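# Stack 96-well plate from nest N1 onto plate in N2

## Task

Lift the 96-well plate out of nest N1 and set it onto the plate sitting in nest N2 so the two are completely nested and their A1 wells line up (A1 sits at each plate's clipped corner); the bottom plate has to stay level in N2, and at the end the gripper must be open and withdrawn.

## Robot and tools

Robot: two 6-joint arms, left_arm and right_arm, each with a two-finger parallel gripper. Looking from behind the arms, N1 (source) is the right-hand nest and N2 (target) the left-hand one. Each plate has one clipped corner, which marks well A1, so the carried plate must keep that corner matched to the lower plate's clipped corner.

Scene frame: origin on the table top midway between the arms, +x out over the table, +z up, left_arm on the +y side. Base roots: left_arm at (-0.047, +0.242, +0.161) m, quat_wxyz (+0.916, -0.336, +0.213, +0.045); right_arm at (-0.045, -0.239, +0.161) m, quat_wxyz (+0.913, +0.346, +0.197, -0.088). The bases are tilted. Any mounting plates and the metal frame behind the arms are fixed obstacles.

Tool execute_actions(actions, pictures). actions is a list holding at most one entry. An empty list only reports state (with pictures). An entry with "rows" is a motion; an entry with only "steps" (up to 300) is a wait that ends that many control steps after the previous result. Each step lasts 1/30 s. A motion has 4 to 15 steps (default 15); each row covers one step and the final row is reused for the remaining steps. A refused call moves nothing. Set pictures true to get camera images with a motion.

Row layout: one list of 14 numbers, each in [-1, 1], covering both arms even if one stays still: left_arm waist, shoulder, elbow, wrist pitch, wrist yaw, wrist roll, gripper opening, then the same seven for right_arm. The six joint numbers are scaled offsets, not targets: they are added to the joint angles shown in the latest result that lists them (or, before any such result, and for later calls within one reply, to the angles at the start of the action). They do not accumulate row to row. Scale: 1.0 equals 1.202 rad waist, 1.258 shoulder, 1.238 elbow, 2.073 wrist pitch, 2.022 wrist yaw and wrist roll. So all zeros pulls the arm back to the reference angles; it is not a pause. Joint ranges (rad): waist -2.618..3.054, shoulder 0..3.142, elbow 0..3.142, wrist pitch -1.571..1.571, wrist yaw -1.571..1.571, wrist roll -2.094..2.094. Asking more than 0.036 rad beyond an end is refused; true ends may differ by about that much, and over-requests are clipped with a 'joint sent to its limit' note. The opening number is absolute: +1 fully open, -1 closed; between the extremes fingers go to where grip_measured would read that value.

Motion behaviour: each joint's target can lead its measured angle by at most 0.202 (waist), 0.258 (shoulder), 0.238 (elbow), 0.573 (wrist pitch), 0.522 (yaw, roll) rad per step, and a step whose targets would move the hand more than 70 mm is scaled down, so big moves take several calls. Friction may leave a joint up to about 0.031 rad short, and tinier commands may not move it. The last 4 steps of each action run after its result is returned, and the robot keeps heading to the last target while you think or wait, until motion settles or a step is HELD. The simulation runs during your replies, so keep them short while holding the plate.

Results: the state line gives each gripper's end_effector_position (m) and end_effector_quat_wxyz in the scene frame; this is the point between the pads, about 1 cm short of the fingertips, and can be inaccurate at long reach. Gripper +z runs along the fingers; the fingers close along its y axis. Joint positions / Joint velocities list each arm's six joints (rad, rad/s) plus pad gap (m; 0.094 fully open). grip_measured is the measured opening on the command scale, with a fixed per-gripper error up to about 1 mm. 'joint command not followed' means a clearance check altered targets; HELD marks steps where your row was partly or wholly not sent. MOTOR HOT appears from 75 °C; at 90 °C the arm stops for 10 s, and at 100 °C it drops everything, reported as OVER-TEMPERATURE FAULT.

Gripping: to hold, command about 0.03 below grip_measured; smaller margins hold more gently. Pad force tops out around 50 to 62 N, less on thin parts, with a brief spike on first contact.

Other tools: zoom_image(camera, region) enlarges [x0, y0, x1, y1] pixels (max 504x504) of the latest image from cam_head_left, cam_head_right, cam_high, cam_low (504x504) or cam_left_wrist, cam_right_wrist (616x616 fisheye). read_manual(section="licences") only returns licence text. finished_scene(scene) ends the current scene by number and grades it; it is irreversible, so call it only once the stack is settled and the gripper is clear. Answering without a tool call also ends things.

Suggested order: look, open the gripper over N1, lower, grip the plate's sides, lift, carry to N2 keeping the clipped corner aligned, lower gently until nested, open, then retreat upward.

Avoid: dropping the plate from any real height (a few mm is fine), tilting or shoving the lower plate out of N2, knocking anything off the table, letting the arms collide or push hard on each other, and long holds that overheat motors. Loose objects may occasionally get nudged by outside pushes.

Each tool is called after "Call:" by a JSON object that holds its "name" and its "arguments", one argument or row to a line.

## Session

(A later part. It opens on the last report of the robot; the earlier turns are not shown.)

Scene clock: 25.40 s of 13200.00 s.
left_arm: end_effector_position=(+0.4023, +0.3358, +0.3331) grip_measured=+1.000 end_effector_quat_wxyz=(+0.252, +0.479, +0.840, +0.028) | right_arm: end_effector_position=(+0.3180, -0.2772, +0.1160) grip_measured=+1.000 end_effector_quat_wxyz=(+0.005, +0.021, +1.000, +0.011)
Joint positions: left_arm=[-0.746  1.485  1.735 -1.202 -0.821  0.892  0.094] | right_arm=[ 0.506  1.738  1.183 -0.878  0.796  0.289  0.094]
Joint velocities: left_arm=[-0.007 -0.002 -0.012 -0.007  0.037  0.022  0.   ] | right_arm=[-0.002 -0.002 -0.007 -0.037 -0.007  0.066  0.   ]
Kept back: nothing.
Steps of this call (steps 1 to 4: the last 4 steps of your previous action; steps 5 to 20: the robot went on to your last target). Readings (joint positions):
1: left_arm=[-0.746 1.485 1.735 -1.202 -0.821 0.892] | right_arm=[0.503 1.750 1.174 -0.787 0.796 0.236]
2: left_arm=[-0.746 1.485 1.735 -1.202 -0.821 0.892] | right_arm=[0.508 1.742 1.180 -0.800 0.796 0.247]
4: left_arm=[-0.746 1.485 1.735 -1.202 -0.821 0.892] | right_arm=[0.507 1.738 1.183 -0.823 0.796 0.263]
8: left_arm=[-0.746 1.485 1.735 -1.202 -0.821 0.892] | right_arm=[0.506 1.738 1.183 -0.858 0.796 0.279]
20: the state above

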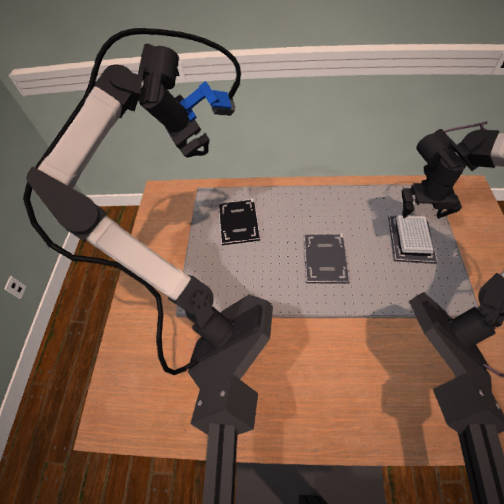

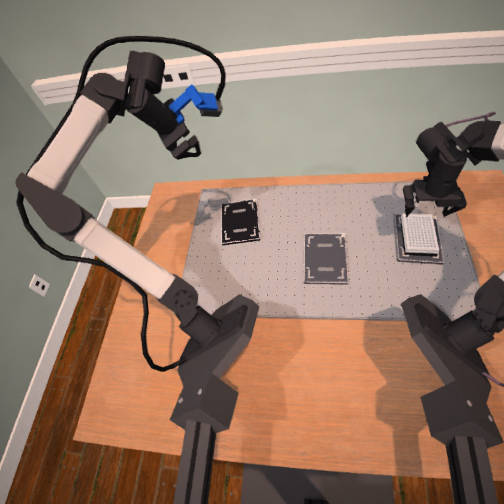

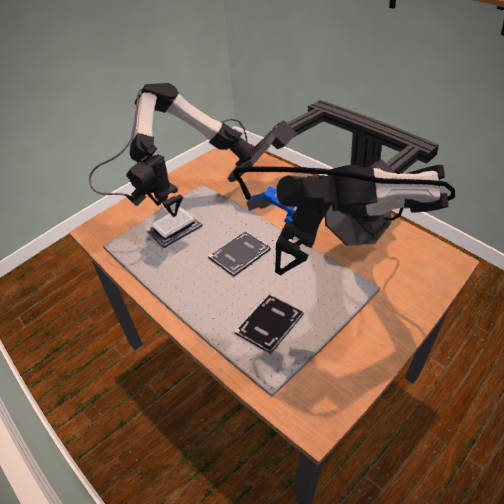

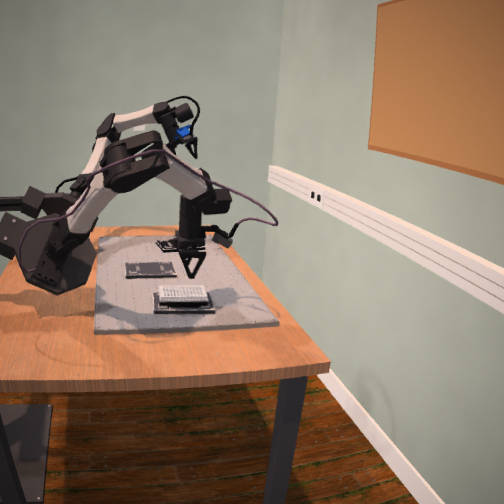

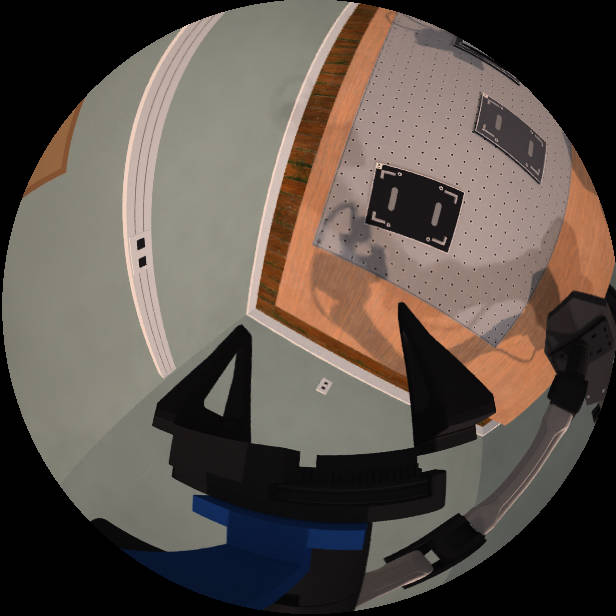

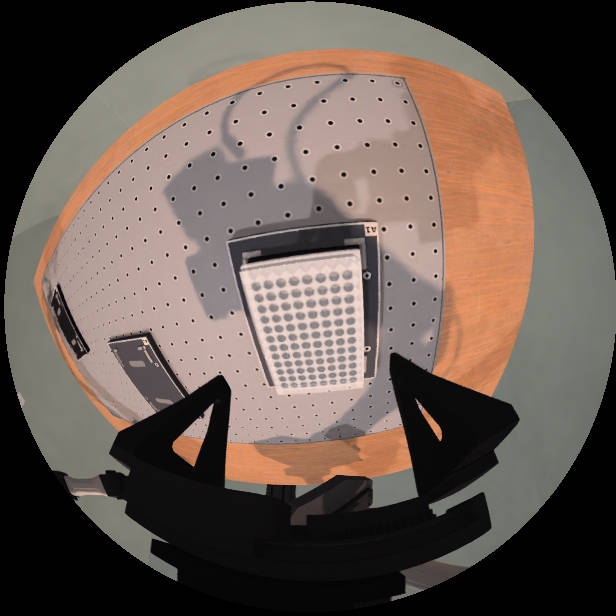

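Call:
{"name": "execute_actions", "arguments": {
  "actions": [
    {"rows":[[0,0,0,0,0,0,1,-0.05,0.03,-0.05,0.1,0,-0.06,1],[0,0,0,0,0,0,1,-0.05,0.03,-0.05,0.1,0,-0.06,1],[0,0,0,0,0,0,1,-0.05,0.03,-0.05,0.1,0,-0.06,1],[0,0,0,0,0,0,1,-0.05,0.03,-0.05,0.1,0,-0.06,1],[0,0,0,0,0,0,1,-0.05,0.03,-0.05,0.1,0,-0.06,1],[0,0,0,0,0,0,1,-0.09,0.055,-0.08,0.15,0,-0.09,1],[0,0,0,0,0,0,1,-0.09,0.055,-0.08,0.15,0,-0.09,1],[0,0,0,0,0,0,1,-0.09,0.055,-0.08,0.15,0,-0.09,1],[0,0,0,0,0,0,1,-0.09,0.055,-0.08,0.15,0,-0.09,1],[0,0,0,0,0,0,1,-0.09,0.055,-0.08,0.15,0,-0.09,1],[0,0,0,0,0,0,1,-0.12,0.07,-0.105,0.185,-0.006,-0.118,1],[0,0,0,0,0,0,1,-0.12,0.07,-0.105,0.185,-0.006,-0.118,1],[0,0,0,0,0,0,1,-0.12,0.07,-0.105,0.185,-0.006,-0.118,1],[0,0,0,0,0,0,1,-0.12,0.07,-0.105,0.185,-0.006,-0.118,1],[0,0,0,0,0,0,1,-0.152,0.085,-0.126,0.185,-0.006,-0.118,1]]}
  ]
}}

Call:
{"name": "execute_actions", "arguments": {
  "actions": [
    {"steps":25}
  ]
}}

Call:
{"name": "execute_actions", "arguments": {
  "actions": [
    {"rows":[[0,0,0,0,0,0,1,0,0,0,0,0,0,0.76]]}
  ]
}}

Call:
{"name": "execute_actions", "arguments": {
  "actions": [
    {"rows":[[0,0,0,0,0,0,1,0,0,0,0,0,0,1],[0,0,0,0,0,0,1,0,0,0,0,0,0,1],[0,0,0,0,0,0,1,0,0,0,0,0,0,1],[0,0,0,0,0,0,1,0,0,0,0,0,0,1],[0,0,0,0,0,0,1,0,0,0,0,0,0,1],[0,0,0,0,0,0,1,0,0,0,0,0,0,1],[0,0,0,0,0,0,1,0.05,-0.04,0.06,-0.1,0,0.05,1],[0,0,0,0,0,0,1,0.05,-0.04,0.06,-0.1,0,0.05,1],[0,0,0,0,0,0,1,0.05,-0.04,0.06,-0.1,0,0.05,1],[0,0,0,0,0,0,1,0.05,-0.04,0.06,-0.1,0,0.05,1],[0,0,0,0,0,0,1,0.14,-0.08,0.125,-0.185,0,0.118,1]]}
  ]
}}

Call:
{"name": "execute_actions", "arguments": {
  "actions": [
    {"steps":25}
  ],
  "pictures": true
}}

Call:
{"name": "zoom_image", "arguments": {
  "camera": "cam_low",
  "region": [140,260,230,325]
}}

Call:
{"name": "zoom_image", "arguments": {
  "camera": "cam_right_wrist",
  "region": [180,190,430,430]
}}

Call:
{"name": "zoom_image", "arguments": {
  "camera": "cam_high",
  "region": [130,190,215,255]
}}

Scene clock: 26.47 s of 13200.00 s.
left_arm: end_effector_position=(+0.4023, +0.3358, +0.3331) grip_measured=+1.000 end_effector_quat_wxyz=(+0.252, +0.479, +0.840, +0.028) | right_arm: end_effector_position=(+0.3262, -0.2771, +0.0680) grip_measured=+1.000 end_effector_quat_wxyz=(+0.015, +0.024, +1.000, +0.002)
Joint positions: left_arm=[-0.746  1.485  1.735 -1.202 -0.821  0.892  0.094] | right_arm=[ 0.403  1.797  1.103 -0.614  0.796  0.135  0.094]
Joint velocities: left_arm=[-0.007  0.007 -0.002  0.022 -0.051 -0.022  0.   ] | right_arm=[-0.178  0.056 -0.3    0.828 -0.007 -0.52   0.   ]
Steps of this call (steps 1 to 15: the robot went on to your last target; steps 16 to 21: nothing new was sent; steps 22 to 32: the first 11 steps of this action). Readings (joint positions):
22: left_arm=[-0.746 1.485 1.735 -1.202 -0.821 0.892] | right_arm=[0.502 1.738 1.176 -0.857 0.796 0.274]
23: left_arm=[-0.746 1.485 1.735 -1.202 -0.821 0.892] | right_arm=[0.493 1.741 1.167 -0.819 0.796 0.254]
25: left_arm=[-0.746 1.485 1.735 -1.202 -0.821 0.892] | right_arm=[0.469 1.753 1.155 -0.767 0.796 0.227]
29: left_arm=[-0.746 1.485 1.735 -1.202 -0.821 0.892] | right_arm=[0.427 1.778 1.123 -0.665 0.796 0.170]
32: the state above

Scene clock: 27.30 s of 13200.00 s.
left_arm: end_effector_position=(+0.4023, +0.3358, +0.3331) grip_measured=+1.000 end_effector_quat_wxyz=(+0.252, +0.479, +0.840, +0.028) | right_arm: end_effector_position=(+0.3148, -0.2824, +0.0369) grip_measured=+1.000 end_effector_quat_wxyz=(-0.002, +0.018, +1.000, -0.008)
Joint positions: left_arm=[-0.746  1.485  1.735 -1.202 -0.821  0.892  0.094] | right_arm=[ 0.332  1.832  1.05  -0.506  0.794  0.06   0.094]
Joint velocities: left_arm=[ 0.007  0.007  0.017 -0.007  0.022 -0.051  0.   ] | right_arm=[ 0.007 -0.012  0.007 -0.022 -0.022  0.007  0.   ]
Kept back: nothing.
Steps of this call (steps 1 to 4: the last 4 steps of your previous action; steps 5 to 25: the robot went on to your last target). Readings (joint positions):
1: left_arm=[-0.746 1.485 1.735 -1.202 -0.821 0.892] | right_arm=[0.395 1.800 1.094 -0.590 0.795 0.120]
2: left_arm=[-0.746 1.485 1.735 -1.202 -0.821 0.892] | right_arm=[0.386 1.805 1.087 -0.573 0.795 0.108]
4: left_arm=[-0.746 1.485 1.735 -1.202 -0.821 0.892] | right_arm=[0.371 1.813 1.076 -0.548 0.795 0.090]
8: left_arm=[-0.746 1.485 1.735 -1.202 -0.821 0.892] | right_arm=[0.335 1.829 1.053 -0.523 0.795 0.072]
25: the state above

Scene clock: 27.67 s of 13200.00 s.
left_arm: end_effector_position=(+0.4023, +0.3358, +0.3331) grip_measured=+1.000 end_effector_quat_wxyz=(+0.252, +0.479, +0.840, +0.028) | right_arm: end_effector_position=(+0.3150, -0.2807, +0.0371) grip_measured=+0.800 end_effector_quat_wxyz=(-0.001, +0.018, +1.000, -0.004)
Joint positions: left_arm=[-0.746  1.485  1.735 -1.202 -0.821  0.892  0.094] | right_arm=[ 0.332  1.832  1.05  -0.505  0.786  0.06   0.085]
Joint velocities: left_arm=[-0.002 -0.007 -0.017 -0.051  0.022 -0.066  0.   ] | right_arm=[ 0.007  0.002  0.002 -0.037  0.037  0.051  0.   ]
Steps of this call (steps 1 to 11: the first 11 steps of this action). Readings (joint positions):
1: left_arm=[-0.746 1.485 1.735 -1.202 -0.821 0.892] | right_arm=[0.332 1.832 1.050 -0.506 0.794 0.060]
2: left_arm=[-0.746 1.485 1.735 -1.202 -0.821 0.892] | right_arm=[0.332 1.832 1.050 -0.505 0.786 0.060]
4: left_arm=[-0.746 1.485 1.735 -1.202 -0.821 0.892] | right_arm=[0.332 1.832 1.050 -0.505 0.786 0.060]
8: left_arm=[-0.746 1.485 1.735 -1.202 -0.821 0.892] | right_arm=[0.332 1.832 1.050 -0.505 0.786 0.060]
11: the state above

Scene clock: 28.17 s of 13200.00 s.
left_arm: end_effector_position=(+0.4023, +0.3358, +0.3331) grip_measured=+1.000 end_effector_quat_wxyz=(+0.252, +0.479, +0.840, +0.028) | right_arm: end_effector_position=(+0.3194, -0.2798, +0.0679) grip_measured=+1.000 end_effector_quat_wxyz=(-0.000, +0.017, +1.000, +0.004)
Joint positions: left_arm=[-0.746  1.485  1.735 -1.202 -0.821  0.892  0.094] | right_arm=[ 0.395  1.793  1.11  -0.66   0.786  0.14   0.094]
Joint velocities: left_arm=[-0.002 -0.022  0.002 -0.037 -0.022  0.037  0.   ] | right_arm=[ 0.593 -0.237  0.73  -1.839  0.051  0.989  0.   ]
Steps of this call (steps 1 to 4: the last 4 steps of your previous action; steps 5 to 15: the first 11 steps of this action, its rows measured from where the robot was after step 4). Readings (joint positions):
4: left_arm=[-0.746 1.485 1.735 -1.202 -0.821 0.892] | right_arm=[0.332 1.832 1.050 -0.505 0.786 0.060]
5: left_arm=[-0.746 1.485 1.735 -1.202 -0.821 0.892] | right_arm=[0.332 1.832 1.050 -0.505 0.786 0.060]
6: left_arm=[-0.746 1.485 1.735 -1.202 -0.821 0.892] | right_arm=[0.332 1.832 1.050 -0.505 0.786 0.060]
8: left_arm=[-0.746 1.485 1.735 -1.202 -0.821 0.892] | right_arm=[0.332 1.832 1.050 -0.505 0.786 0.060]
12: left_arm=[-0.746 1.485 1.735 -1.202 -0.821 0.892] | right_arm=[0.348 1.824 1.070 -0.570 0.786 0.090]
15: the state above

Scene clock: 29.00 s of 13200.00 s.
left_arm: end_effector_position=(+0.4023, +0.3358, +0.3331) grip_measured=+1.000 end_effector_quat_wxyz=(+0.252, +0.479, +0.840, +0.028) | right_arm: end_effector_position=(+0.3249, -0.2777, +0.1225) grip_measured=+1.000 end_effector_quat_wxyz=(+0.017, +0.030, +0.999, +0.019)
Joint positions: left_arm=[-0.746  1.485  1.735 -1.202 -0.821  0.892  0.094] | right_arm=[ 0.512  1.724  1.196 -0.872  0.786  0.289  0.094]
Joint velocities: left_arm=[ 0.007  0.007  0.002 -0.007  0.022  0.051  0.   ] | right_arm=[ 0.002 -0.007  0.007 -0.022 -0.022  0.051  0.   ]
Kept back: nothing.
Steps of this call (steps 1 to 4: the last 4 steps of your previous action; steps 5 to 25: the robot went on to your last target). Readings (joint positions):
1: left_arm=[-0.746 1.485 1.735 -1.202 -0.821 0.892] | right_arm=[0.423 1.781 1.133 -0.710 0.786 0.170]
2: left_arm=[-0.746 1.485 1.735 -1.202 -0.821 0.892] | right_arm=[0.455 1.766 1.155 -0.742 0.786 0.194]
4: left_arm=[-0.746 1.485 1.735 -1.202 -0.821 0.892] | right_arm=[0.502 1.739 1.185 -0.780 0.786 0.229]
8: left_arm=[-0.746 1.485 1.735 -1.202 -0.821 0.892] | right_arm=[0.512 1.724 1.196 -0.826 0.786 0.265]
25: the state above

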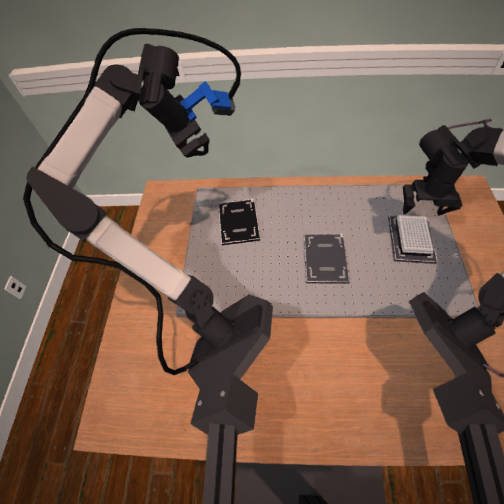

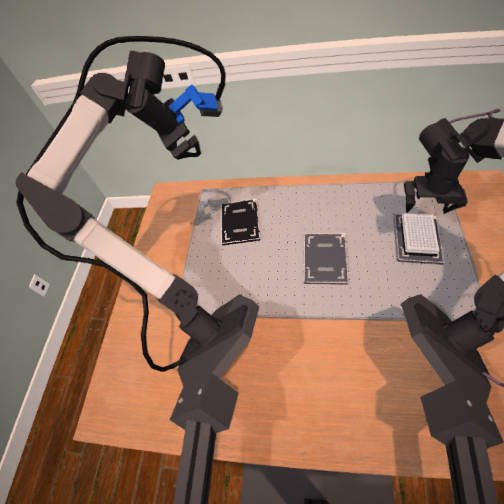

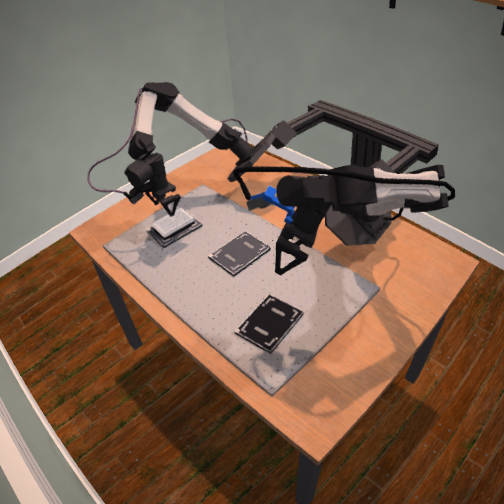

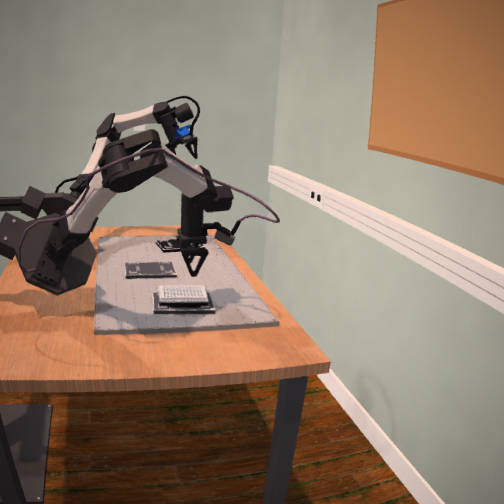

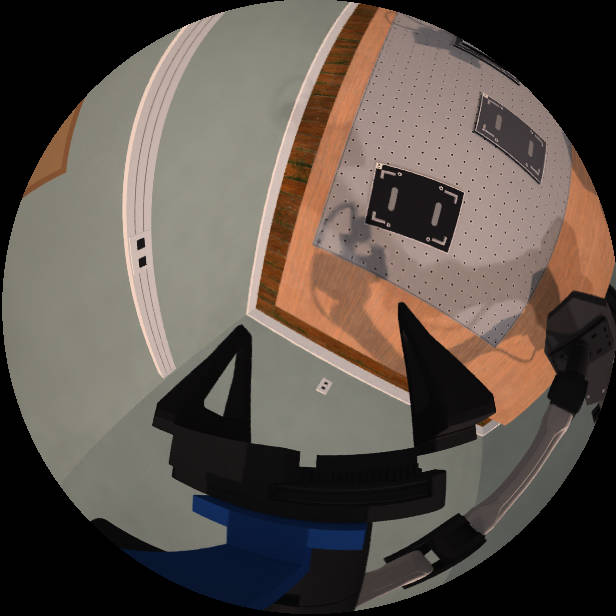

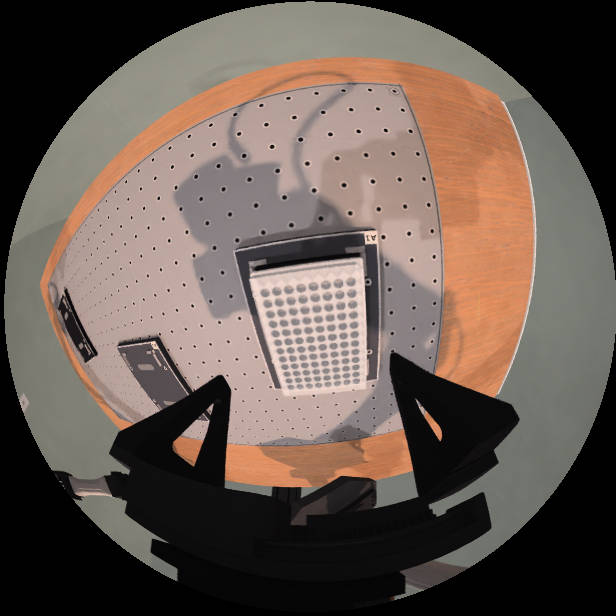

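Region (140, 260, 230, 325) of cam_low's 504x504 image, scaled by 5.600, with more detail than that image has.

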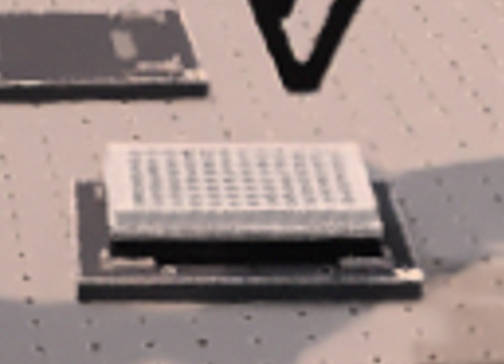

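Region (180, 190, 430, 430) of cam_right_wrist's 616x616 image, scaled by 2.016, with more detail than that image has; it fills the top 484 rows of this view, and the rest is white.

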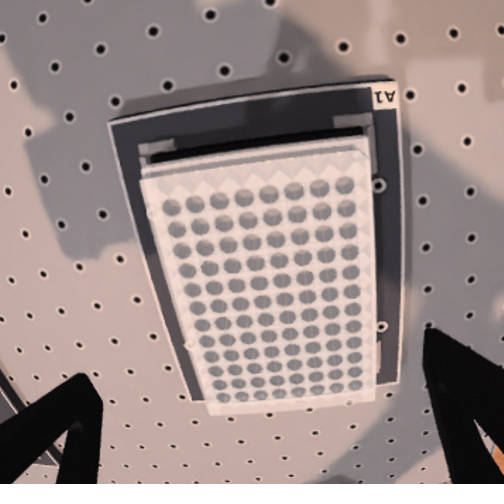

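Region (130, 190, 215, 255) of cam_high's 504x504 image, scaled by 5.929, with more detail than that image has; it fills the top 385 rows of this view, and the rest is white.

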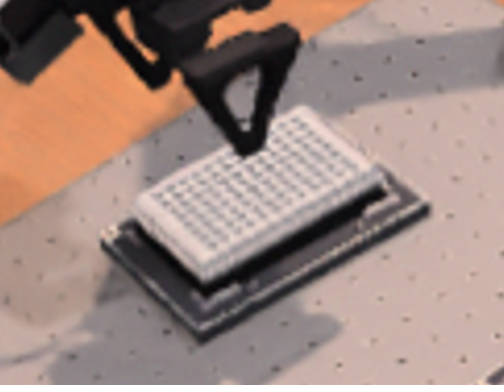

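It dropped and centred.

Call:
{"name": "finished_scene", "arguments": {
  "scene": 2
}}

The scene is finished: the task was done.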